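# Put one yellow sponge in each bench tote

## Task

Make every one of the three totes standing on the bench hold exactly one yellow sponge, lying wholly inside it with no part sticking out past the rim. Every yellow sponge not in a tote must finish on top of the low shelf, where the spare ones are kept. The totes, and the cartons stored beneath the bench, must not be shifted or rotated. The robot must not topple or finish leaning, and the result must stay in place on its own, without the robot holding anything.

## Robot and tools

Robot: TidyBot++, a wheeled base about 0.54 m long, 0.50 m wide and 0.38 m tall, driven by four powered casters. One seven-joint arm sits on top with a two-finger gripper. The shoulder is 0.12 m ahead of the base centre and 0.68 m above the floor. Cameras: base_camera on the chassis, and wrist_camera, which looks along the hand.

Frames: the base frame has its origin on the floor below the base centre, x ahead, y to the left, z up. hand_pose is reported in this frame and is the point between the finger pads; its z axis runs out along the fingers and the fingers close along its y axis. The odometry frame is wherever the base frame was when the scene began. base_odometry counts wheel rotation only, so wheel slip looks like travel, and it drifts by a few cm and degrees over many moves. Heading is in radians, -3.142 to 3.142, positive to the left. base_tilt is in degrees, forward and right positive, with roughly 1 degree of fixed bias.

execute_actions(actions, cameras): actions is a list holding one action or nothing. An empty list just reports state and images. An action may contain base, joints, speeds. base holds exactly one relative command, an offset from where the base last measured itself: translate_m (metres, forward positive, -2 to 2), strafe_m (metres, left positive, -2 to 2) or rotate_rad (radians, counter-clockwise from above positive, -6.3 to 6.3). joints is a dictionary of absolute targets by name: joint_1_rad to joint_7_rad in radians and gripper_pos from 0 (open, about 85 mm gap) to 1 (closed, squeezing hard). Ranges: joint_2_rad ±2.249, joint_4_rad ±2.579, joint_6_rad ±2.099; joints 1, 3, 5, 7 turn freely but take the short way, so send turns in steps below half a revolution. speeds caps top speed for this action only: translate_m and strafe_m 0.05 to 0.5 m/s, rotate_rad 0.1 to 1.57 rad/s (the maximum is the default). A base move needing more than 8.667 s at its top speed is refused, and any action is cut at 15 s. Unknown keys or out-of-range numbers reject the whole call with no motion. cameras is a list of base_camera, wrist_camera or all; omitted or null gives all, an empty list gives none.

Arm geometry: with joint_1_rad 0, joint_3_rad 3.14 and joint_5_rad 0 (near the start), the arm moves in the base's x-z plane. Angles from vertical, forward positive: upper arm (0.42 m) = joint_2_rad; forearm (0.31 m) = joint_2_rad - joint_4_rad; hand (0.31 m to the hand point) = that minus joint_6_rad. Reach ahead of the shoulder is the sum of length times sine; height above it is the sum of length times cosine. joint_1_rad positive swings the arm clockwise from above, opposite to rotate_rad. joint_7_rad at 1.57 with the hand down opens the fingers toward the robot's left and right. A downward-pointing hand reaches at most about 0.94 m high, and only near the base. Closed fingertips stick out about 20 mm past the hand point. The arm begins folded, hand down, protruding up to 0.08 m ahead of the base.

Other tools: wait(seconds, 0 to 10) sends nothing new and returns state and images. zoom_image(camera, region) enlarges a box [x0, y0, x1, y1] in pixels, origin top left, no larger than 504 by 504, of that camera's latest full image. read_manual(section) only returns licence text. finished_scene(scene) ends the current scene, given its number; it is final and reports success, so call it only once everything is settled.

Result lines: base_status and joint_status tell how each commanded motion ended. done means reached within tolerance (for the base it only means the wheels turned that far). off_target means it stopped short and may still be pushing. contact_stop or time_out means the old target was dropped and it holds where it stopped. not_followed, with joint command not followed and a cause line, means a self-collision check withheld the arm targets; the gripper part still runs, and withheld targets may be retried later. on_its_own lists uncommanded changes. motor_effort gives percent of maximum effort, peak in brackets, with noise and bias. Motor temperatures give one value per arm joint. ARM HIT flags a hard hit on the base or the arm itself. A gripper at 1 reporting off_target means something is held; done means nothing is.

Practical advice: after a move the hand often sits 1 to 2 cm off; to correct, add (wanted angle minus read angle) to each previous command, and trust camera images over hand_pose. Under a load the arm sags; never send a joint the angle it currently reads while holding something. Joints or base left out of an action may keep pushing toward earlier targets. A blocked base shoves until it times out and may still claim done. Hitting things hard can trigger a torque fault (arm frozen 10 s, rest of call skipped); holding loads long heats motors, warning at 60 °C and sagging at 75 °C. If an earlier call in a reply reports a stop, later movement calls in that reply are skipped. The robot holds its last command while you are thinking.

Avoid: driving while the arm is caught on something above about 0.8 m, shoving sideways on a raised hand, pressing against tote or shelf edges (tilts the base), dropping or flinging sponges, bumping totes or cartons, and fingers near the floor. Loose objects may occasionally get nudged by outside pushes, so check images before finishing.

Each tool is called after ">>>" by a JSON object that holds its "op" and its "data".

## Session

>>> {"op": "execute_actions", "data": {"actions": [{"joints":{"joint_2_rad":-0.5,"joint_4_rad":-1.8,"joint_6_rad":-0.7,"joint_1_rad":-0.9}}]}}

>>> {"op": "execute_actions", "data": {"actions": [{"joints":{"joint_1_rad":0.9}}], "cameras": ["wrist_camera"]}}

>>> {"op": "execute_actions", "data": {"actions": [{"joints":{"joint_1_rad":2.6}}], "cameras": ["wrist_camera"]}}

>>> {"op": "execute_actions", "data": {"actions": [{"joints":{"joint_1_rad":4.2}}], "cameras": ["wrist_camera"]}}

Scene clock: 2.13 s.
Motor temperatures (°C, as the motors report them): [34 34 32 37 42 39 44]
base_odometry: x=+0.000 y=+0.000 heading=+0.000 (m, m, rad; odometry frame)
base_tilt: forward=-0.2 right=+0.2 (deg)
base_status: not commanded
joint_positions: joint_1_rad=-0.879 joint_2_rad=-0.479 joint_3_rad=+3.139 joint_4_rad=-1.811 joint_5_rad=+0.010 joint_6_rad=-0.723 joint_7_rad=+1.549 gripper_pos=+0.000
joint_status: all done
motor_effort: joint_1_rad=+1(1) joint_2_rad=-2(4) joint_3_rad=+0(1) joint_4_rad=+19(19) joint_5_rad=+1(1) joint_6_rad=+7(8) joint_7_rad=+0(0) (%)
hand_pose: x=+0.3654 y=+0.2983 z=+0.9844 quat_wxyz=(-0.221, +0.778, +0.358, +0.467) (m; base frame)
pictures: base_camera, wrist_camera
Images, in order (width x height): base_camera 644x364, wrist_camera 644x476.

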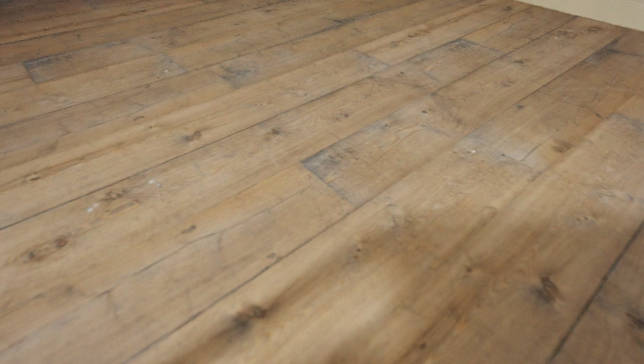

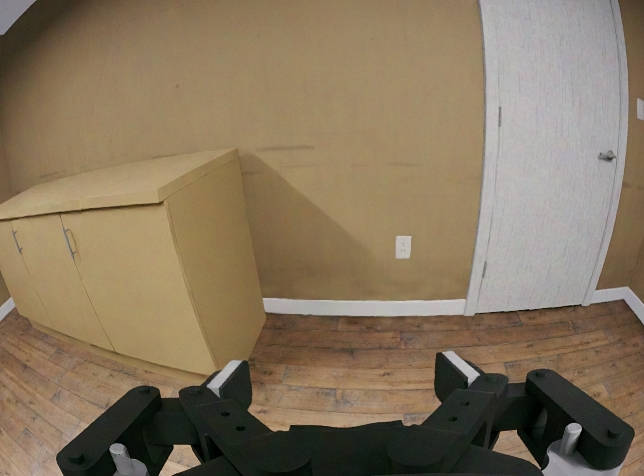

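Scene clock: 5.10 s.
Motor temperatures (°C, as the motors report them): [34 34 32 37 42 39 44]
base_odometry: x=+0.000 y=+0.000 heading=+0.000 (m, m, rad; odometry frame)
base_tilt: forward=-0.2 right=+0.2 (deg)
base_status: not commanded
joint_positions: joint_1_rad=+0.879 joint_2_rad=-0.479 joint_3_rad=+3.139 joint_4_rad=-1.811 joint_5_rad=+0.010 joint_6_rad=-0.723 joint_7_rad=+1.549 gripper_pos=+0.000
joint_status: all done
motor_effort: joint_1_rad=+1(1) joint_2_rad=-2(3) joint_3_rad=+1(1) joint_4_rad=+19(19) joint_5_rad=+1(2) joint_6_rad=+7(7) joint_7_rad=+0(0) (%)
hand_pose: x=+0.3664 y=-0.2974 z=+0.9844 quat_wxyz=(+0.219, +0.772, -0.370, +0.468) (m; base frame)
pictures: wrist_camera
Images, in order (width x height): wrist_camera 644x476.

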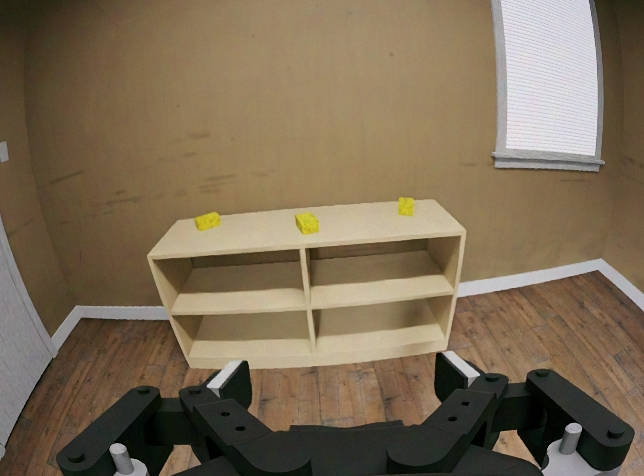

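Scene clock: 8.00 s.
Motor temperatures (°C, as the motors report them): [34 34 32 37 42 39 44]
base_odometry: x=+0.000 y=+0.000 heading=+0.000 (m, m, rad; odometry frame)
base_tilt: forward=-0.2 right=+0.3 (deg)
base_status: not commanded
joint_positions: joint_1_rad=+2.579 joint_2_rad=-0.479 joint_3_rad=+3.139 joint_4_rad=-1.811 joint_5_rad=+0.010 joint_6_rad=-0.723 joint_7_rad=+1.549 gripper_pos=+0.000
joint_status: all done
motor_effort: joint_1_rad=+1(0) joint_2_rad=-3(2) joint_3_rad=+1(1) joint_4_rad=+19(19) joint_5_rad=+1(1) joint_6_rad=+7(7) joint_7_rad=+0(0) (%)
hand_pose: x=-0.2079 y=-0.2070 z=+0.9844 quat_wxyz=(+0.496, +0.232, -0.824, +0.145) (m; base frame)
pictures: wrist_camera
Images, in order (width x height): wrist_camera 644x476.

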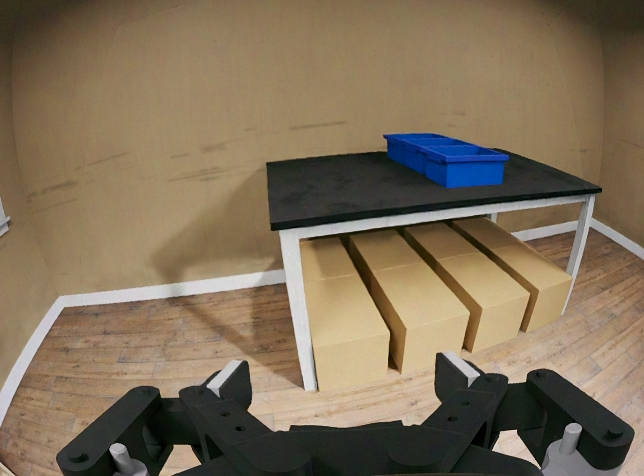

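Scene clock: 10.80 s.
Motor temperatures (°C, as the motors report them): [34 34 32 37 42 39 44]
base_odometry: x=+0.000 y=+0.000 heading=+0.000 (m, m, rad; odometry frame)
base_tilt: forward=-0.2 right=+0.2 (deg)
base_status: not commanded
joint_positions: joint_1_rad=+4.179 joint_2_rad=-0.479 joint_3_rad=+3.139 joint_4_rad=-1.811 joint_5_rad=+0.010 joint_6_rad=-0.723 joint_7_rad=+1.549 gripper_pos=+0.000
joint_status: all done
motor_effort: joint_1_rad=+1(0) joint_2_rad=-2(3) joint_3_rad=+1(1) joint_4_rad=+19(19) joint_5_rad=+1(1) joint_6_rad=+7(7) joint_7_rad=-1(0) (%)
hand_pose: x=-0.0784 y=+0.3328 z=+0.9844 quat_wxyz=(+0.449, -0.430, -0.740, -0.255) (m; base frame)
pictures: wrist_camera
Images, in order (width x height): wrist_camera 644x476.

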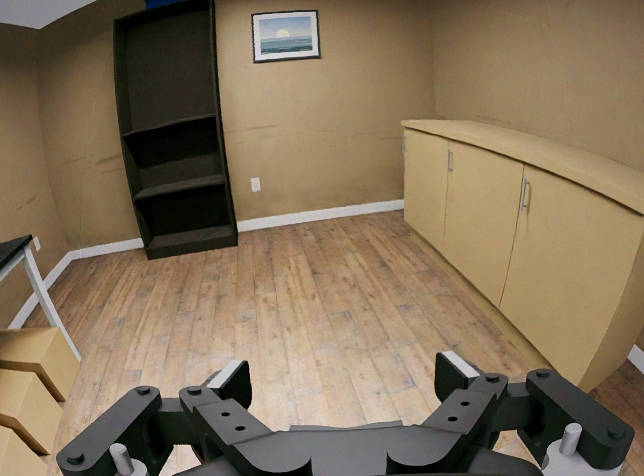

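>>> {"op": "execute_actions", "data": {"actions": [{"base":{"rotate_rad":-2.33},"joints":{"joint_1_rad":6.28,"joint_2_rad":-0.1,"joint_4_rad":-1.2,"joint_6_rad":-0.9}}]}}

Scene clock: 21.33 s.
Motor temperatures (°C, as the motors report them): [34 34 32 37 42 39 44]
base_odometry: x=+0.000 y=+0.000 heading=-2.330 (m, m, rad; odometry frame)
base_tilt: forward=-0.1 right=+0.2 (deg)
base_status: done
joint_positions: joint_1_rad=+6.258 joint_2_rad=-0.124 joint_3_rad=+3.143 joint_4_rad=-1.216 joint_5_rad=+0.010 joint_6_rad=-0.874 joint_7_rad=+1.549 gripper_pos=+0.000
joint_status: all done
motor_effort: joint_1_rad=+1(3) joint_2_rad=-13(16) joint_3_rad=+1(2) joint_4_rad=+18(20) joint_5_rad=+1(1) joint_6_rad=+8(8) joint_7_rad=+0(0) (%)
hand_pose: x=+0.6334 y=+0.0114 z=+1.1242 quat_wxyz=(+0.008, -0.832, -0.002, -0.554) (m; base frame)
pictures: base_camera, wrist_camera
Images, in order (width x height): base_camera 644x364, wrist_camera 644x476.

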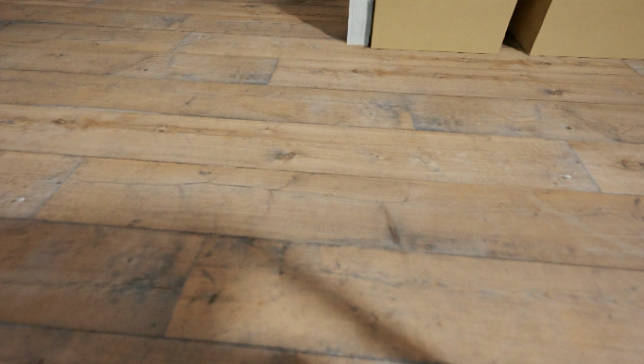

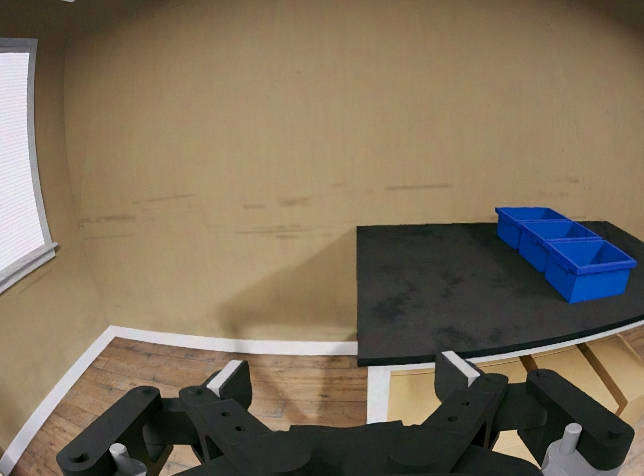

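>>> {"op": "execute_actions", "data": {"actions": [{"base":{"rotate_rad":-0.07}}], "cameras": []}}

>>> {"op": "execute_actions", "data": {"actions": [{"base":{"strafe_m":-0.8}}]}}

Scene clock: 26.70 s.
Motor temperatures (°C, as the motors report them): [34 34 32 37 42 39 44]
base_odometry: x=+0.000 y=+0.000 heading=-2.399 (m, m, rad; odometry frame)
base_tilt: forward=-0.2 right=+0.2 (deg)
base_status: done
joint_positions: joint_1_rad=+6.268 joint_2_rad=-0.124 joint_3_rad=+3.143 joint_4_rad=-1.216 joint_5_rad=+0.010 joint_6_rad=-0.874 joint_7_rad=+1.549 gripper_pos=+0.000
joint_status: not commanded
motor_effort: joint_1_rad=+1(2) joint_2_rad=-14(14) joint_3_rad=+0(2) joint_4_rad=+18(18) joint_5_rad=+1(2) joint_6_rad=+7(8) joint_7_rad=+0(1) (%)
hand_pose: x=+0.6335 y=+0.0063 z=+1.1241 quat_wxyz=(+0.005, -0.832, +0.003, -0.554) (m; base frame)
pictures: none
No camera images: the call's "cameras" was empty. Leave "cameras" out to get every camera's image.

Scene clock: 29.67 s.
Motor temperatures (°C, as the motors report them): [34 34 32 37 42 39 44]
base_odometry: x=-0.540 y=+0.590 heading=-2.400 (m, m, rad; odometry frame)
base_tilt: forward=-0.2 right=+0.2 (deg)
base_status: done
joint_positions: joint_1_rad=+6.268 joint_2_rad=-0.123 joint_3_rad=+3.141 joint_4_rad=-1.216 joint_5_rad=+0.010 joint_6_rad=-0.874 joint_7_rad=+1.549 gripper_pos=+0.000
joint_status: not commanded
motor_effort: joint_1_rad=+1(3) joint_2_rad=-13(14) joint_3_rad=+0(3) joint_4_rad=+18(18) joint_5_rad=+1(2) joint_6_rad=+8(8) joint_7_rad=+0(0) (%)
hand_pose: x=+0.6335 y=+0.0073 z=+1.1240 quat_wxyz=(+0.006, -0.832, +0.002, -0.554) (m; base frame)
pictures: base_camera, wrist_camera
Images, in order (width x height): base_camera 644x364, wrist_camera 644x476.

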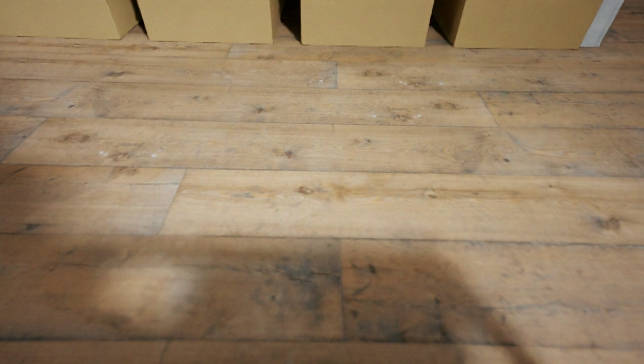

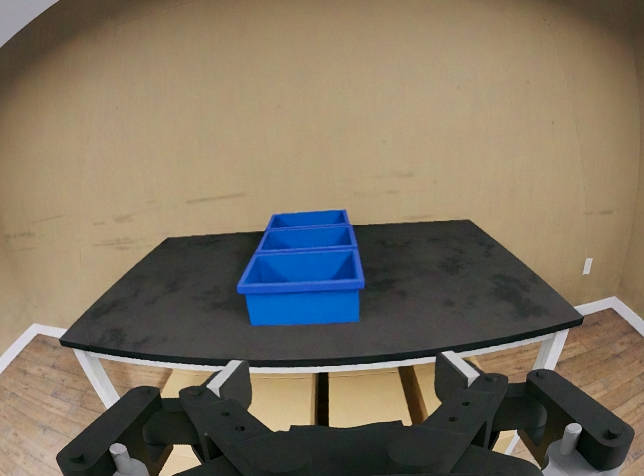

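>>> {"op": "execute_actions", "data": {"actions": [{"base":{"strafe_m":0.12},"joints":{"joint_6_rad":-1.2}}], "cameras": []}}

>>> {"op": "execute_actions", "data": {"actions": [{"base":{"translate_m":0.66}}]}}

Scene clock: 34.60 s.
Motor temperatures (°C, as the motors report them): [34 34 32 37 42 39 44]
base_odometry: x=-0.459 y=+0.502 heading=-2.400 (m, m, rad; odometry frame)
base_tilt: forward=-0.1 right=+0.3 (deg)
base_status: done
joint_positions: joint_1_rad=+6.268 joint_2_rad=-0.122 joint_3_rad=+3.137 joint_4_rad=-1.208 joint_5_rad=+0.010 joint_6_rad=-1.197 joint_7_rad=+1.549 gripper_pos=+0.000
joint_status: all done
motor_effort: joint_1_rad=+1(1) joint_2_rad=-12(14) joint_3_rad=+1(2) joint_4_rad=+17(19) joint_5_rad=+1(0) joint_6_rad=+6(8) joint_7_rad=+0(0) (%)
hand_pose: x=+0.5815 y=+0.0078 z=+1.0421 quat_wxyz=(+0.004, -0.909, +0.001, -0.416) (m; base frame)
pictures: none
No camera images: the call's "cameras" was empty. Leave "cameras" out to get every camera's image.

Scene clock: 37.27 s.
Motor temperatures (°C, as the motors report them): [34 34 32 37 42 39 44]
base_odometry: x=-0.946 y=+0.056 heading=-2.400 (m, m, rad; odometry frame)
base_tilt: forward=-0.1 right=+0.3 (deg)
base_status: done
joint_positions: joint_1_rad=+6.268 joint_2_rad=-0.109 joint_3_rad=+3.137 joint_4_rad=-1.208 joint_5_rad=+0.010 joint_6_rad=-1.197 joint_7_rad=+1.549 gripper_pos=+0.000
joint_status: not commanded
motor_effort: joint_1_rad=+1(0) joint_2_rad=-14(16) joint_3_rad=+0(1) joint_4_rad=+18(18) joint_5_rad=+1(1) joint_6_rad=+6(7) joint_7_rad=+1(1) (%)
hand_pose: x=+0.5860 y=+0.0079 z=+1.0366 quat_wxyz=(+0.003, -0.912, +0.001, -0.410) (m; base frame)
pictures: base_camera, wrist_camera
Images, in order (width x height): base_camera 644x364, wrist_camera 644x476.

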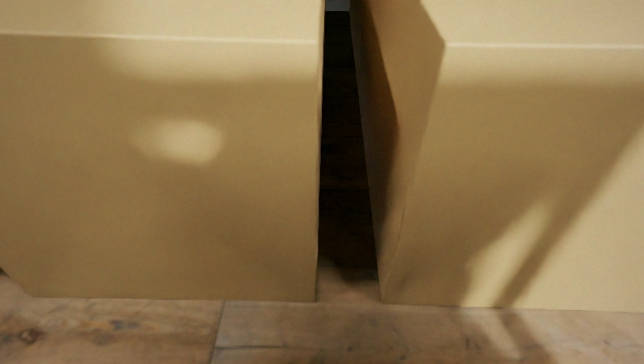

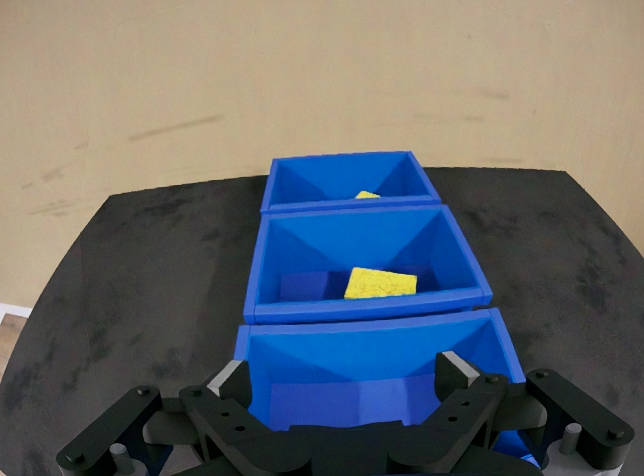

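Look down at each.

>>> {"op": "execute_actions", "data": {"actions": [{"joints":{"joint_2_rad":0.1,"joint_4_rad":-0.8,"joint_6_rad":-1.95}}], "cameras": ["wrist_camera"]}}

>>> {"op": "execute_actions", "data": {"actions": [{"joints":{"joint_2_rad":0.5,"joint_4_rad":-0.2,"joint_6_rad":-1.75}}], "cameras": ["wrist_camera"]}}

Scene clock: 42.53 s.
Motor temperatures (°C, as the motors report them): [34 34 32 37 42 39 44]
base_odometry: x=-0.946 y=+0.056 heading=-2.400 (m, m, rad; odometry frame)
base_tilt: forward=-0.2 right=+0.2 (deg)
base_status: not commanded
joint_positions: joint_1_rad=+6.268 joint_2_rad=+0.079 joint_3_rad=+3.137 joint_4_rad=-0.815 joint_5_rad=+0.010 joint_6_rad=-1.929 joint_7_rad=+1.549 gripper_pos=+0.000
joint_status: all done
motor_effort: joint_1_rad=+0(1) joint_2_rad=-16(16) joint_3_rad=+1(1) joint_4_rad=+14(18) joint_5_rad=+1(1) joint_6_rad=+2(7) joint_7_rad=+0(0) (%)
hand_pose: x=+0.4949 y=+0.0058 z=+1.0025 quat_wxyz=(-0.001, -0.987, +0.003, -0.159) (m; base frame)
pictures: wrist_camera
Images, in order (width x height): wrist_camera 644x476.

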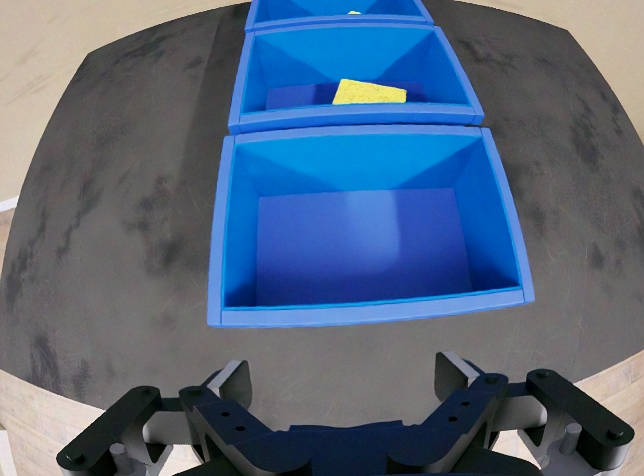

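Scene clock: 44.37 s.
Motor temperatures (°C, as the motors report them): [34 34 32 37 42 39 44]
base_odometry: x=-0.946 y=+0.056 heading=-2.400 (m, m, rad; odometry frame)
base_tilt: forward=-0.2 right=+0.2 (deg)
base_status: not commanded
joint_positions: joint_1_rad=+6.268 joint_2_rad=+0.486 joint_3_rad=+3.137 joint_4_rad=-0.217 joint_5_rad=+0.010 joint_6_rad=-1.774 joint_7_rad=+1.549 gripper_pos=+0.000
joint_status: all done
motor_effort: joint_1_rad=+1(1) joint_2_rad=-29(31) joint_3_rad=+0(0) joint_4_rad=+13(14) joint_5_rad=+1(1) joint_6_rad=+5(4) joint_7_rad=+0(0) (%)
hand_pose: x=+0.7107 y=+0.0090 z=+1.0485 quat_wxyz=(+0.003, -0.945, +0.004, -0.326) (m; base frame)
pictures: wrist_camera
Images, in order (width x height): wrist_camera 644x476.

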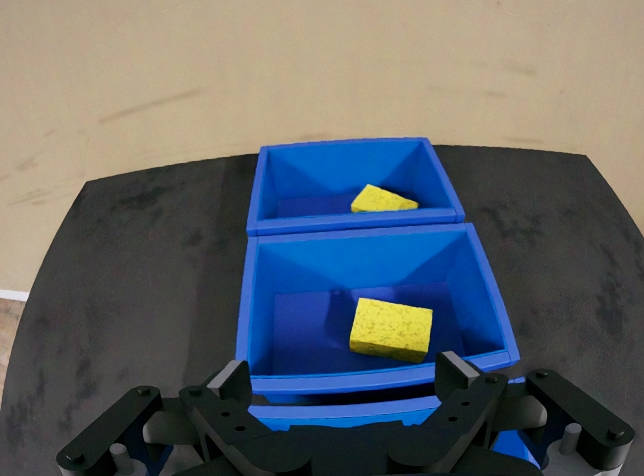

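>>> {"op": "zoom_image", "data": {"camera": "wrist_camera", "region": [240, 130, 480, 250]}}

>>> {"op": "execute_actions", "data": {"actions": [{"base":{"translate_m":0.07},"joints":{"joint_2_rad":0.75,"joint_4_rad":-0.05,"joint_6_rad":-1.7}}], "cameras": ["wrist_camera"]}}

Region (240, 130, 480, 250) of wrist_camera's 644x476 image, scaled by 2.100.

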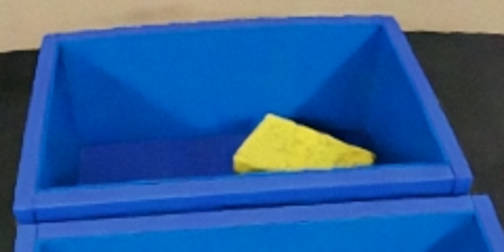

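Scene clock: 50.83 s.
Motor temperatures (°C, as the motors report them): [34 34 32 37 42 39 44]
base_odometry: x=-0.997 y=+0.009 heading=-2.399 (m, m, rad; odometry frame)
base_tilt: forward=-0.2 right=+0.2 (deg)
base_status: done
joint_positions: joint_1_rad=+6.268 joint_2_rad=+0.759 joint_3_rad=+3.137 joint_4_rad=-0.064 joint_5_rad=+0.010 joint_6_rad=-1.726 joint_7_rad=+1.549 gripper_pos=+0.000
joint_status: all done
motor_effort: joint_1_rad=+1(2) joint_2_rad=-38(45) joint_3_rad=+0(0) joint_4_rad=+14(16) joint_5_rad=+1(2) joint_6_rad=+5(5) joint_7_rad=-1(0) (%)
hand_pose: x=+0.8127 y=+0.0104 z=+0.9431 quat_wxyz=(+0.003, -0.956, +0.004, -0.292) (m; base frame)
pictures: wrist_camera
Images, in order (width x height): wrist_camera 644x476.

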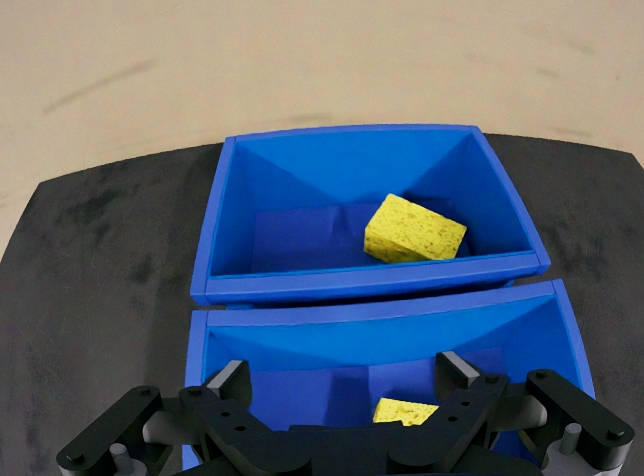

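>>> {"op": "execute_actions", "data": {"actions": [{"joints":{"joint_2_rad":0.2}}], "cameras": []}}

>>> {"op": "execute_actions", "data": {"actions": [{"base":{"translate_m":-0.4},"joints":{"joint_2_rad":-0.1,"joint_4_rad":-1.2,"joint_6_rad":-1.2}}], "cameras": []}}

>>> {"op": "execute_actions", "data": {"actions": [{"base":{"rotate_rad":1.57}}], "cameras": []}}

>>> {"op": "execute_actions", "data": {"actions": [{"base":{"translate_m":1.0}}]}}

Scene clock: 62.80 s.
Motor temperatures (°C, as the motors report them): [34 34 32 37 42 39 44]
base_odometry: x=-0.997 y=+0.009 heading=-2.399 (m, m, rad; odometry frame)
base_tilt: forward=-0.1 right=+0.3 (deg)
base_status: not commanded
joint_positions: joint_1_rad=+6.268 joint_2_rad=+0.194 joint_3_rad=+3.137 joint_4_rad=-0.052 joint_5_rad=+0.010 joint_6_rad=-1.723 joint_7_rad=+1.549 gripper_pos=+0.000
joint_status: all done
motor_effort: joint_1_rad=+1(0) joint_2_rad=-15(42) joint_3_rad=+1(0) joint_4_rad=+8(15) joint_5_rad=+1(1) joint_6_rad=+8(8) joint_7_rad=+0(1) (%)
hand_pose: x=+0.5638 y=+0.0066 z=+1.2784 quat_wxyz=(+0.008, -0.833, +0.004, -0.553) (m; base frame)
pictures: none
No camera images: the call's "cameras" was empty. Leave "cameras" out to get every camera's image.

Scene clock: 65.23 s.
Motor temperatures (°C, as the motors report them): [34 34 32 37 42 39 44]
base_odometry: x=-0.702 y=+0.279 heading=-2.400 (m, m, rad; odometry frame)
base_tilt: forward=-0.2 right=+0.2 (deg)
base_status: done
joint_positions: joint_1_rad=+6.269 joint_2_rad=-0.078 joint_3_rad=+3.138 joint_4_rad=-1.189 joint_5_rad=+0.009 joint_6_rad=-1.226 joint_7_rad=+1.549 gripper_pos=+0.000
joint_status: all done
motor_effort: joint_1_rad=+1(2) joint_2_rad=-14(19) joint_3_rad=+1(1) joint_4_rad=+17(18) joint_5_rad=+1(0) joint_6_rad=+6(7) joint_7_rad=-1(0) (%)
hand_pose: x=+0.5919 y=+0.0075 z=+1.0251 quat_wxyz=(+0.003, -0.920, +0.002, -0.392) (m; base frame)
pictures: none
No camera images: the call's "cameras" was empty. Leave "cameras" out to get every camera's image.

Scene clock: 67.57 s.
Motor temperatures (°C, as the motors report them): [34 34 32 37 42 39 44]
base_odometry: x=-0.702 y=+0.279 heading=-0.830 (m, m, rad; odometry frame)
base_tilt: forward=-0.2 right=+0.2 (deg)
base_status: done
joint_positions: joint_1_rad=+6.269 joint_2_rad=-0.078 joint_3_rad=+3.134 joint_4_rad=-1.189 joint_5_rad=+0.009 joint_6_rad=-1.221 joint_7_rad=+1.549 gripper_pos=+0.000
joint_status: not commanded
motor_effort: joint_1_rad=+1(2) joint_2_rad=-15(17) joint_3_rad=+1(2) joint_4_rad=+17(18) joint_5_rad=+1(2) joint_6_rad=+6(6) joint_7_rad=+0(1) (%)
hand_pose: x=+0.5930 y=+0.0090 z=+1.0263 quat_wxyz=(+0.004, -0.919, +0.000, -0.394) (m; base frame)
pictures: none
No camera images: the call's "cameras" was empty. Leave "cameras" out to get every camera's image.

Scene clock: 70.93 s.
Motor temperatures (°C, as the motors report them): [34 34 32 37 42 39 44]
base_odometry: x=-0.026 y=-0.459 heading=-0.830 (m, m, rad; odometry frame)
base_tilt: forward=-0.2 right=+0.1 (deg)
base_status: done
joint_positions: joint_1_rad=+6.269 joint_2_rad=-0.091 joint_3_rad=+3.134 joint_4_rad=-1.190 joint_5_rad=+0.009 joint_6_rad=-1.219 joint_7_rad=+1.549 gripper_pos=+0.000
joint_status: not commanded
motor_effort: joint_1_rad=+1(0) joint_2_rad=-14(18) joint_3_rad=+0(1) joint_4_rad=+18(18) joint_5_rad=+1(1) joint_6_rad=+6(6) joint_7_rad=+0(1) (%)
hand_pose: x=+0.5889 y=+0.0090 z=+1.0321 quat_wxyz=(+0.004, -0.916, +0.000, -0.400) (m; base frame)
pictures: base_camera, wrist_camera
Images, in order (width x height): base_camera 644x364, wrist_camera 644x476.

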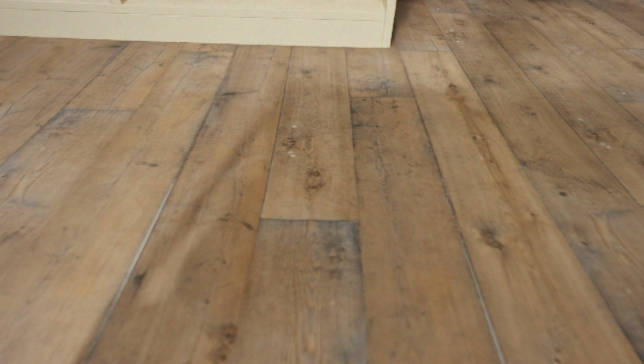

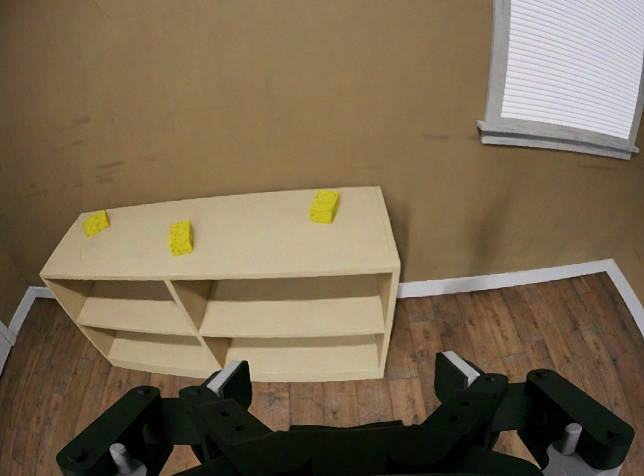

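>>> {"op": "execute_actions", "data": {"actions": [{"base":{"translate_m":0.6},"joints":{"joint_2_rad":0.44,"joint_4_rad":-1.0,"joint_6_rad":-1.72}}]}}

Scene clock: 77.23 s.
Motor temperatures (°C, as the motors report them): [34 34 32 37 42 39 44]
base_odometry: x=+0.379 y=-0.901 heading=-0.829 (m, m, rad; odometry frame)
base_tilt: forward=-0.2 right=+0.2 (deg)
base_status: done
joint_positions: joint_1_rad=+6.269 joint_2_rad=+0.446 joint_3_rad=+3.134 joint_4_rad=-1.014 joint_5_rad=+0.009 joint_6_rad=-1.694 joint_7_rad=+1.549 gripper_pos=+0.000
joint_status: all done
motor_effort: joint_1_rad=+1(1) joint_2_rad=-30(35) joint_3_rad=+0(1) joint_4_rad=+15(18) joint_5_rad=+1(1) joint_6_rad=-1(7) joint_7_rad=-1(1) (%)
hand_pose: x=+0.6090 y=+0.0083 z=+0.7851 quat_wxyz=(-0.003, -1.000, +0.001, +0.006) (m; base frame)
pictures: base_camera, wrist_camera
Images, in order (width x height): base_camera 644x364, wrist_camera 644x476.

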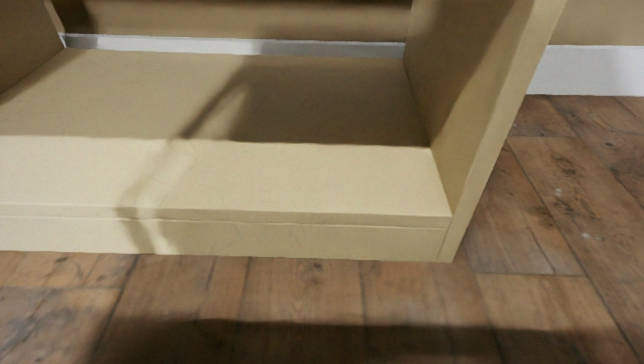

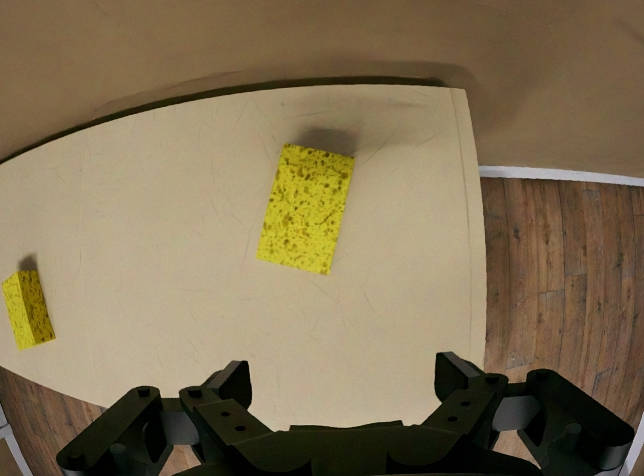

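>>> {"op": "execute_actions", "data": {"actions": [{"base":{"translate_m":0.08},"joints":{"joint_1_rad":6.21,"joint_7_rad":1.27,"joint_2_rad":0.45,"joint_4_rad":-1.40,"joint_6_rad":-1.29}}], "cameras": ["wrist_camera"]}}

Scene clock: 84.23 s.
Motor temperatures (°C, as the motors report them): [34 34 32 37 42 39 44]
base_odometry: x=+0.434 y=-0.960 heading=-0.828 (m, m, rad; odometry frame)
base_tilt: forward=-0.1 right=+0.2 (deg)
base_status: done
joint_positions: joint_1_rad=+6.233 joint_2_rad=+0.446 joint_3_rad=+3.134 joint_4_rad=-1.388 joint_5_rad=+0.009 joint_6_rad=-1.314 joint_7_rad=+1.312 gripper_pos=+0.000
joint_status: all done
motor_effort: joint_1_rad=+1(1) joint_2_rad=-30(34) joint_3_rad=+0(1) joint_4_rad=+15(16) joint_5_rad=+1(2) joint_6_rad=-1(0) joint_7_rad=+0(0) (%)
hand_pose: x=+0.6013 y=+0.0261 z=+0.6683 quat_wxyz=(-0.003, -0.995, +0.099, +0.003) (m; base frame)
pictures: wrist_camera
Images, in order (width x height): wrist_camera 644x476.

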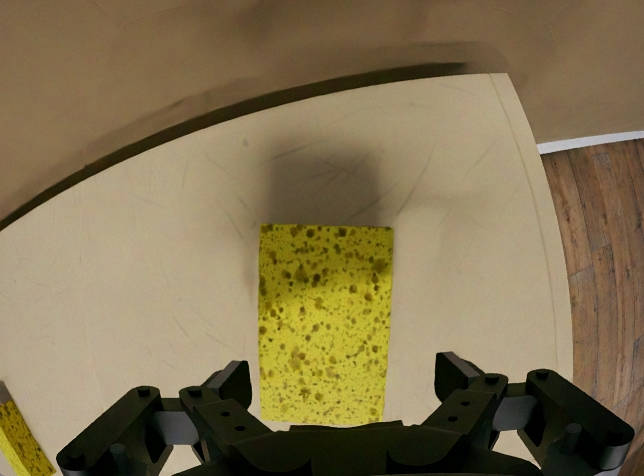

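>>> {"op": "execute_actions", "data": {"actions": [{"base":{"translate_m":0.025},"joints":{"joint_1_rad":6.19,"joint_2_rad":0.49,"joint_4_rad":-1.475,"joint_6_rad":-1.18}}], "cameras": ["wrist_camera"]}}

Scene clock: 88.87 s.
Motor temperatures (°C, as the motors report them): [34 34 32 37 42 39 44]
base_odometry: x=+0.451 y=-0.978 heading=-0.827 (m, m, rad; odometry frame)
base_tilt: forward=-0.1 right=+0.2 (deg)
base_status: done
joint_positions: joint_1_rad=+6.212 joint_2_rad=+0.485 joint_3_rad=+3.134 joint_4_rad=-1.464 joint_5_rad=+0.009 joint_6_rad=-1.200 joint_7_rad=+1.312 gripper_pos=+0.000
joint_status: all done
motor_effort: joint_1_rad=+0(0) joint_2_rad=-30(33) joint_3_rad=+0(1) joint_4_rad=+14(15) joint_5_rad=+1(2) joint_6_rad=-1(0) joint_7_rad=-1(0) (%)
hand_pose: x=+0.6037 y=+0.0364 z=+0.6270 quat_wxyz=(-0.003, -0.996, +0.089, +0.003) (m; base frame)
pictures: wrist_camera
Images, in order (width x height): wrist_camera 644x476.

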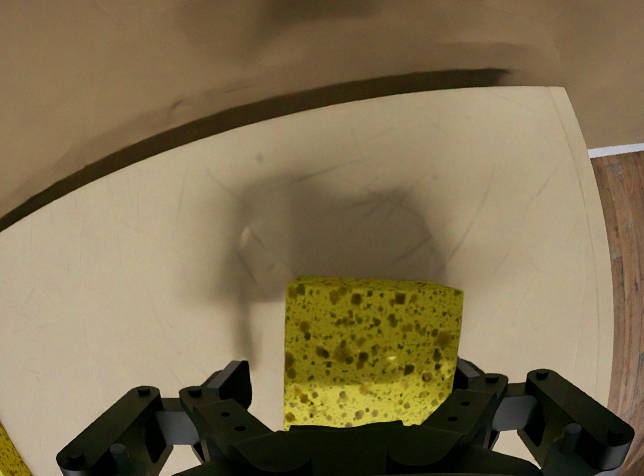

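>>> {"op": "execute_actions", "data": {"actions": [{"joints":{"gripper_pos":1}}], "cameras": ["wrist_camera"]}}

>>> {"op": "execute_actions", "data": {"actions": [{"joints":{"joint_2_rad":0.1,"joint_4_rad":-1.2,"joint_6_rad":-1.3,"joint_7_rad":1.595,"joint_1_rad":6.28}}], "cameras": ["wrist_camera"]}}

Scene clock: 94.63 s.
Motor temperatures (°C, as the motors report them): [34 34 32 37 42 39 44]
base_odometry: x=+0.451 y=-0.978 heading=-0.827 (m, m, rad; odometry frame)
base_tilt: forward=-0.2 right=+0.2 (deg)
base_status: not commanded
joint_positions: joint_1_rad=+6.212 joint_2_rad=+0.480 joint_3_rad=+3.134 joint_4_rad=-1.466 joint_5_rad=+0.009 joint_6_rad=-1.199 joint_7_rad=+1.312 gripper_pos=+0.380
joint_status: gripper_pos off_target (ended at +0.380, target +1.000)
motor_effort: joint_1_rad=+1(0) joint_2_rad=-28(32) joint_3_rad=+0(0) joint_4_rad=+14(15) joint_5_rad=+1(2) joint_6_rad=+0(1) joint_7_rad=-1(0) (%)
hand_pose: x=+0.6033 y=+0.0363 z=+0.6286 quat_wxyz=(-0.003, -0.996, +0.089, +0.001) (m; base frame)
pictures: wrist_camera
Images, in order (width x height): wrist_camera 644x476.

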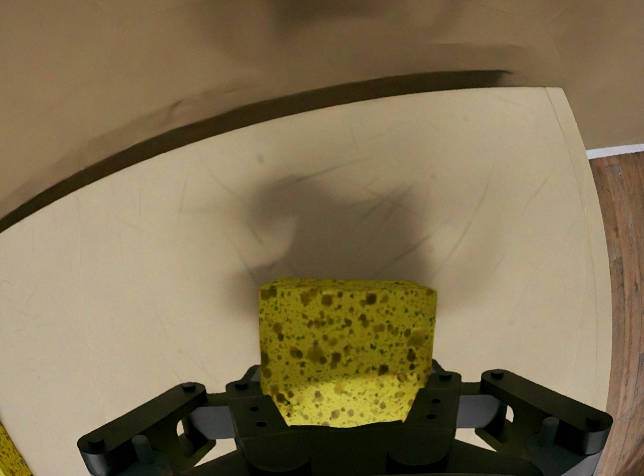

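Scene clock: 96.30 s.
Motor temperatures (°C, as the motors report them): [34 34 32 37 42 39 44]
base_odometry: x=+0.451 y=-0.978 heading=-0.827 (m, m, rad; odometry frame)
base_tilt: forward=-0.1 right=+0.2 (deg)
base_status: not commanded
joint_positions: joint_1_rad=+6.257 joint_2_rad=+0.097 joint_3_rad=+3.134 joint_4_rad=-1.207 joint_5_rad=+0.009 joint_6_rad=-1.275 joint_7_rad=+1.553 gripper_pos=+0.380
joint_status: all done
motor_effort: joint_1_rad=+1(1) joint_2_rad=-21(34) joint_3_rad=+1(0) joint_4_rad=+18(18) joint_5_rad=+1(1) joint_6_rad=+4(4) joint_7_rad=+0(1) (%)
hand_pose: x=+0.6289 y=+0.0155 z=+0.9199 quat_wxyz=(+0.003, -0.961, -0.007, -0.277) (m; base frame)
pictures: wrist_camera
Images, in order (width x height): wrist_camera 644x476.

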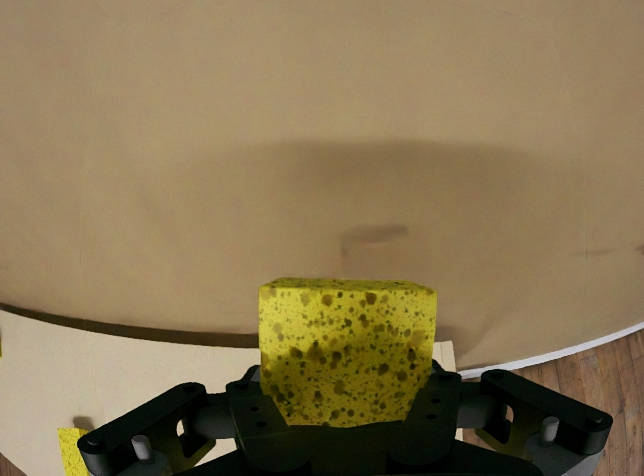

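>>> {"op": "execute_actions", "data": {"actions": [{"base":{"translate_m":-1.735},"joints":{"joint_2_rad":-0.09,"joint_6_rad":-1.4}}], "cameras": []}}

>>> {"op": "execute_actions", "data": {"actions": [{"base":{"rotate_rad":-1.573}}], "cameras": []}}

>>> {"op": "execute_actions", "data": {"actions": [{"base":{"translate_m":0.36}}]}}

Scene clock: 107.47 s.
Motor temperatures (°C, as the motors report them): [34 34 32 37 42 39 44]
base_odometry: x=-0.726 y=+0.297 heading=-0.826 (m, m, rad; odometry frame)
base_tilt: forward=-0.2 right=+0.3 (deg)
base_status: done
joint_positions: joint_1_rad=+6.259 joint_2_rad=-0.087 joint_3_rad=+3.135 joint_4_rad=-1.205 joint_5_rad=+0.009 joint_6_rad=-1.380 joint_7_rad=+1.553 gripper_pos=+0.380
joint_status: all done
motor_effort: joint_1_rad=+0(1) joint_2_rad=-13(26) joint_3_rad=+1(1) joint_4_rad=+17(19) joint_5_rad=+1(1) joint_6_rad=+5(5) joint_7_rad=+0(0) (%)
hand_pose: x=+0.5518 y=+0.0120 z=+0.9892 quat_wxyz=(+0.003, -0.949, -0.006, -0.316) (m; base frame)
pictures: none
No camera images: the call's "cameras" was empty. Leave "cameras" out to get every camera's image.

Scene clock: 109.80 s.
Motor temperatures (°C, as the motors report them): [34 34 32 37 42 39 44]
base_odometry: x=-0.726 y=+0.297 heading=-2.399 (m, m, rad; odometry frame)
base_tilt: forward=-0.2 right=+0.2 (deg)
base_status: done
joint_positions: joint_1_rad=+6.267 joint_2_rad=-0.087 joint_3_rad=+3.142 joint_4_rad=-1.205 joint_5_rad=+0.009 joint_6_rad=-1.380 joint_7_rad=+1.553 gripper_pos=+0.380
joint_status: not commanded
motor_effort: joint_1_rad=+1(3) joint_2_rad=-14(17) joint_3_rad=+0(3) joint_4_rad=+17(17) joint_5_rad=+1(2) joint_6_rad=+5(5) joint_7_rad=-1(0) (%)
hand_pose: x=+0.5521 y=+0.0053 z=+0.9892 quat_wxyz=(+0.001, -0.949, +0.002, -0.316) (m; base frame)
pictures: none
No camera images: the call's "cameras" was empty. Leave "cameras" out to get every camera's image.

Scene clock: 111.87 s.
Motor temperatures (°C, as the motors report them): [34 34 32 37 42 39 44]
base_odometry: x=-0.991 y=+0.054 heading=-2.399 (m, m, rad; odometry frame)
base_tilt: forward=-0.1 right=+0.2 (deg)
base_status: done
joint_positions: joint_1_rad=+6.267 joint_2_rad=-0.083 joint_3_rad=+3.142 joint_4_rad=-1.205 joint_5_rad=+0.009 joint_6_rad=-1.381 joint_7_rad=+1.553 gripper_pos=+0.380
joint_status: not commanded
motor_effort: joint_1_rad=+1(1) joint_2_rad=-14(18) joint_3_rad=+0(1) joint_4_rad=+17(18) joint_5_rad=+1(2) joint_6_rad=+5(6) joint_7_rad=+1(0) (%)
hand_pose: x=+0.5527 y=+0.0053 z=+0.9875 quat_wxyz=(+0.001, -0.949, +0.002, -0.314) (m; base frame)
pictures: base_camera, wrist_camera
Images, in order (width x height): base_camera 644x364, wrist_camera 644x476.

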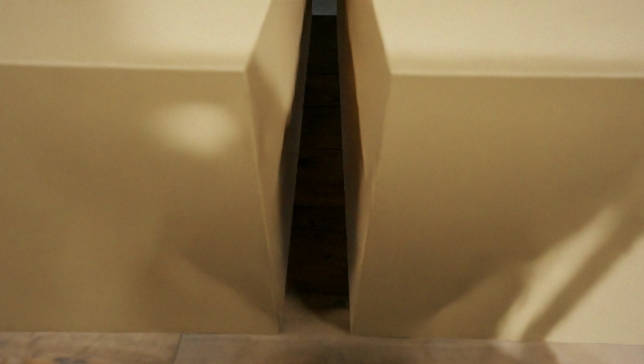

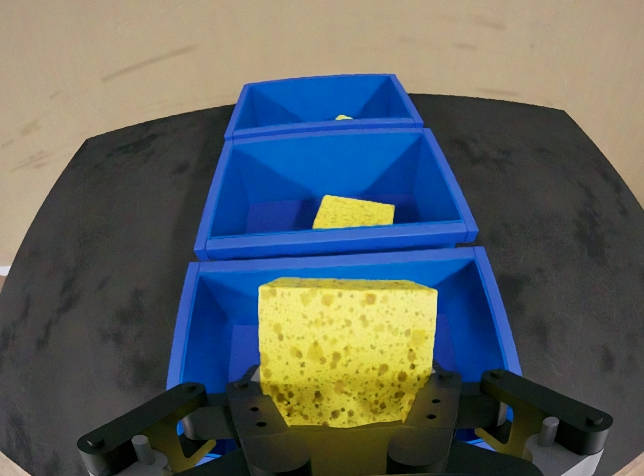

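>>> {"op": "execute_actions", "data": {"actions": [{"joints":{"joint_2_rad":0.14,"joint_4_rad":-0.9,"joint_6_rad":-1.76}}], "cameras": []}}

>>> {"op": "execute_actions", "data": {"actions": [{"joints":{"joint_2_rad":0.3,"joint_4_rad":-0.9,"joint_6_rad":-1.93}}], "cameras": ["wrist_camera"]}}

Scene clock: 119.20 s.
Motor temperatures (°C, as the motors report them): [34 34 32 37 42 39 44]
base_odometry: x=-0.991 y=+0.054 heading=-2.399 (m, m, rad; odometry frame)
base_tilt: forward=-0.1 right=+0.2 (deg)
base_status: not commanded
joint_positions: joint_1_rad=+6.267 joint_2_rad=+0.129 joint_3_rad=+3.142 joint_4_rad=-0.917 joint_5_rad=+0.009 joint_6_rad=-1.736 joint_7_rad=+1.553 gripper_pos=+0.380
joint_status: all done
motor_effort: joint_1_rad=+0(1) joint_2_rad=-20(20) joint_3_rad=+1(0) joint_4_rad=+15(18) joint_5_rad=+1(1) joint_6_rad=+3(5) joint_7_rad=+0(1) (%)
hand_pose: x=+0.5548 y=+0.0053 z=+0.9653 quat_wxyz=(-0.001, -0.984, +0.003, -0.179) (m; base frame)
pictures: none
No camera images: the call's "cameras" was empty. Leave "cameras" out to get every camera's image.

Scene clock: 121.50 s.
Motor temperatures (°C, as the motors report them): [34 34 32 37 42 39 44]
base_odometry: x=-0.991 y=+0.054 heading=-2.399 (m, m, rad; odometry frame)
base_tilt: forward=-0.1 right=+0.2 (deg)
base_status: not commanded
joint_positions: joint_1_rad=+6.267 joint_2_rad=+0.275 joint_3_rad=+3.142 joint_4_rad=-0.883 joint_5_rad=+0.009 joint_6_rad=-1.911 joint_7_rad=+1.553 gripper_pos=+0.380
joint_status: all done
motor_effort: joint_1_rad=+1(0) joint_2_rad=-21(26) joint_3_rad=+0(0) joint_4_rad=+12(16) joint_5_rad=+1(1) joint_6_rad=+0(3) joint_7_rad=+0(0) (%)
hand_pose: x=+0.5437 y=+0.0053 z=+0.9024 quat_wxyz=(-0.004, -0.999, +0.003, -0.036) (m; base frame)
pictures: wrist_camera
Images, in order (width x height): wrist_camera 644x476.

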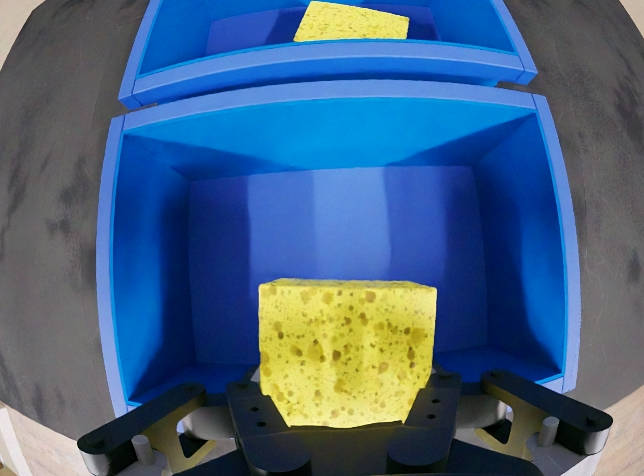

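>>> {"op": "execute_actions", "data": {"actions": [{"joints":{"joint_2_rad":0.2,"joint_4_rad":-0.8,"joint_6_rad":-1.85}}], "cameras": []}}

>>> {"op": "execute_actions", "data": {"actions": [{"joints":{"joint_2_rad":0.4,"joint_4_rad":-0.8,"joint_6_rad":-1.93}}], "cameras": ["wrist_camera"]}}

Scene clock: 129.33 s.
Motor temperatures (°C, as the motors report them): [34 34 32 37 42 39 44]
base_odometry: x=-0.991 y=+0.054 heading=-2.399 (m, m, rad; odometry frame)
base_tilt: forward=-0.2 right=+0.2 (deg)
base_status: not commanded
joint_positions: joint_1_rad=+6.267 joint_2_rad=+0.209 joint_3_rad=+3.142 joint_4_rad=-0.811 joint_5_rad=+0.009 joint_6_rad=-1.873 joint_7_rad=+1.553 gripper_pos=+0.380
joint_status: all done
motor_effort: joint_1_rad=+1(1) joint_2_rad=-20(27) joint_3_rad=+0(0) joint_4_rad=+14(16) joint_5_rad=+1(1) joint_6_rad=+2(2) joint_7_rad=+0(0) (%)
hand_pose: x=+0.5507 y=+0.0054 z=+0.9561 quat_wxyz=(-0.002, -0.992, +0.003, -0.124) (m; base frame)
pictures: none
No camera images: the call's "cameras" was empty. Leave "cameras" out to get every camera's image.

Scene clock: 130.53 s.
Motor temperatures (°C, as the motors report them): [34 34 32 37 42 39 44]
base_odometry: x=-0.991 y=+0.054 heading=-2.399 (m, m, rad; odometry frame)
base_tilt: forward=-0.1 right=+0.2 (deg)
base_status: not commanded
joint_positions: joint_1_rad=+6.267 joint_2_rad=+0.404 joint_3_rad=+3.142 joint_4_rad=-0.809 joint_5_rad=+0.009 joint_6_rad=-1.904 joint_7_rad=+1.553 gripper_pos=+0.380
joint_status: all done
motor_effort: joint_1_rad=+1(1) joint_2_rad=-29(33) joint_3_rad=+0(0) joint_4_rad=+15(16) joint_5_rad=+1(1) joint_6_rad=+0(2) joint_7_rad=+0(1) (%)
hand_pose: x=+0.5865 y=+0.0060 z=+0.8674 quat_wxyz=(-0.004, -1.000, +0.003, -0.012) (m; base frame)
pictures: wrist_camera
Images, in order (width x height): wrist_camera 644x476.

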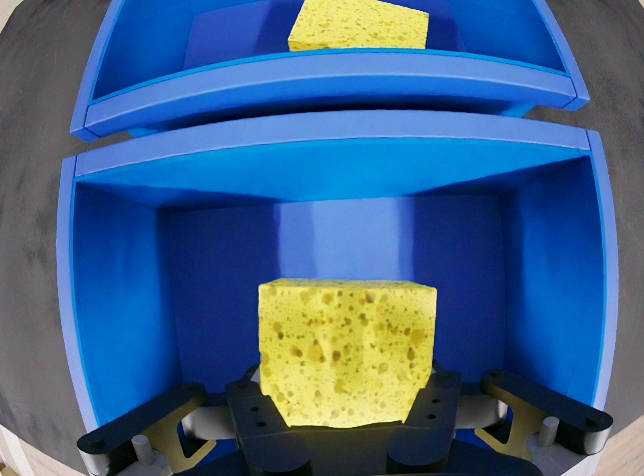

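>>> {"op": "execute_actions", "data": {"actions": [{"joints":{"joint_2_rad":0.39,"joint_4_rad":-0.95,"joint_6_rad":-1.80}}], "cameras": ["wrist_camera"]}}

>>> {"op": "execute_actions", "data": {"actions": [{"joints":{"gripper_pos":0.1}}], "cameras": []}}

>>> {"op": "execute_actions", "data": {"actions": [{"joints":{"joint_2_rad":0.12,"joint_4_rad":-0.75,"joint_6_rad":-1.9}}], "cameras": ["wrist_camera"]}}

Scene clock: 136.03 s.
Motor temperatures (°C, as the motors report them): [34 34 32 37 42 39 44]
base_odometry: x=-0.991 y=+0.054 heading=-2.399 (m, m, rad; odometry frame)
base_tilt: forward=-0.2 right=+0.2 (deg)
base_status: not commanded
joint_positions: joint_1_rad=+6.267 joint_2_rad=+0.404 joint_3_rad=+3.142 joint_4_rad=-0.939 joint_5_rad=+0.009 joint_6_rad=-1.824 joint_7_rad=+1.553 gripper_pos=+0.380
joint_status: all done
motor_effort: joint_1_rad=+1(0) joint_2_rad=-29(31) joint_3_rad=+0(0) joint_4_rad=+15(15) joint_5_rad=+1(1) joint_6_rad=-1(1) joint_7_rad=+0(1) (%)
hand_pose: x=+0.5828 y=+0.0058 z=+0.8283 quat_wxyz=(-0.005, -1.000, +0.002, +0.013) (m; base frame)
pictures: wrist_camera
Images, in order (width x height): wrist_camera 644x476.

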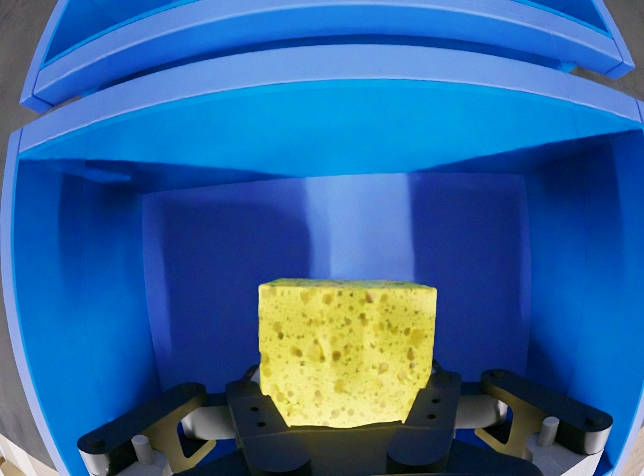

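Scene clock: 137.07 s.
Motor temperatures (°C, as the motors report them): [34 34 32 37 42 39 44]
base_odometry: x=-0.991 y=+0.054 heading=-2.399 (m, m, rad; odometry frame)
base_tilt: forward=-0.2 right=+0.2 (deg)
base_status: not commanded
joint_positions: joint_1_rad=+6.267 joint_2_rad=+0.404 joint_3_rad=+3.142 joint_4_rad=-0.939 joint_5_rad=+0.009 joint_6_rad=-1.824 joint_7_rad=+1.553 gripper_pos=+0.100
joint_status: all done
motor_effort: joint_1_rad=+1(0) joint_2_rad=-28(29) joint_3_rad=+0(0) joint_4_rad=+15(15) joint_5_rad=+1(1) joint_6_rad=-1(1) joint_7_rad=-1(1) (%)
hand_pose: x=+0.5828 y=+0.0058 z=+0.8283 quat_wxyz=(-0.005, -1.000, +0.002, +0.013) (m; base frame)
pictures: none
No camera images: the call's "cameras" was empty. Leave "cameras" out to get every camera's image.

Scene clock: 138.63 s.
Motor temperatures (°C, as the motors report them): [34 34 32 37 42 39 44]
base_odometry: x=-0.991 y=+0.054 heading=-2.399 (m, m, rad; odometry frame)
base_tilt: forward=-0.2 right=+0.2 (deg)
base_status: not commanded
joint_positions: joint_1_rad=+6.267 joint_2_rad=+0.113 joint_3_rad=+3.142 joint_4_rad=-0.754 joint_5_rad=+0.009 joint_6_rad=-1.877 joint_7_rad=+1.553 gripper_pos=+0.100
joint_status: all done
motor_effort: joint_1_rad=+1(1) joint_2_rad=-17(32) joint_3_rad=+0(0) joint_4_rad=+14(16) joint_5_rad=+1(1) joint_6_rad=+3(3) joint_7_rad=+0(0) (%)
hand_pose: x=+0.5265 y=+0.0050 z=+1.0163 quat_wxyz=(-0.001, -0.980, +0.003, -0.197) (m; base frame)
pictures: wrist_camera
Images, in order (width x height): wrist_camera 644x476.

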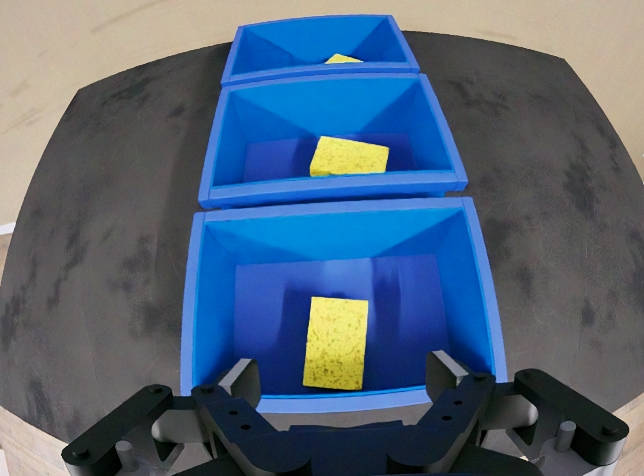

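>>> {"op": "finished_scene", "data": {"scene": 2}}

The scene is finished: the task was done.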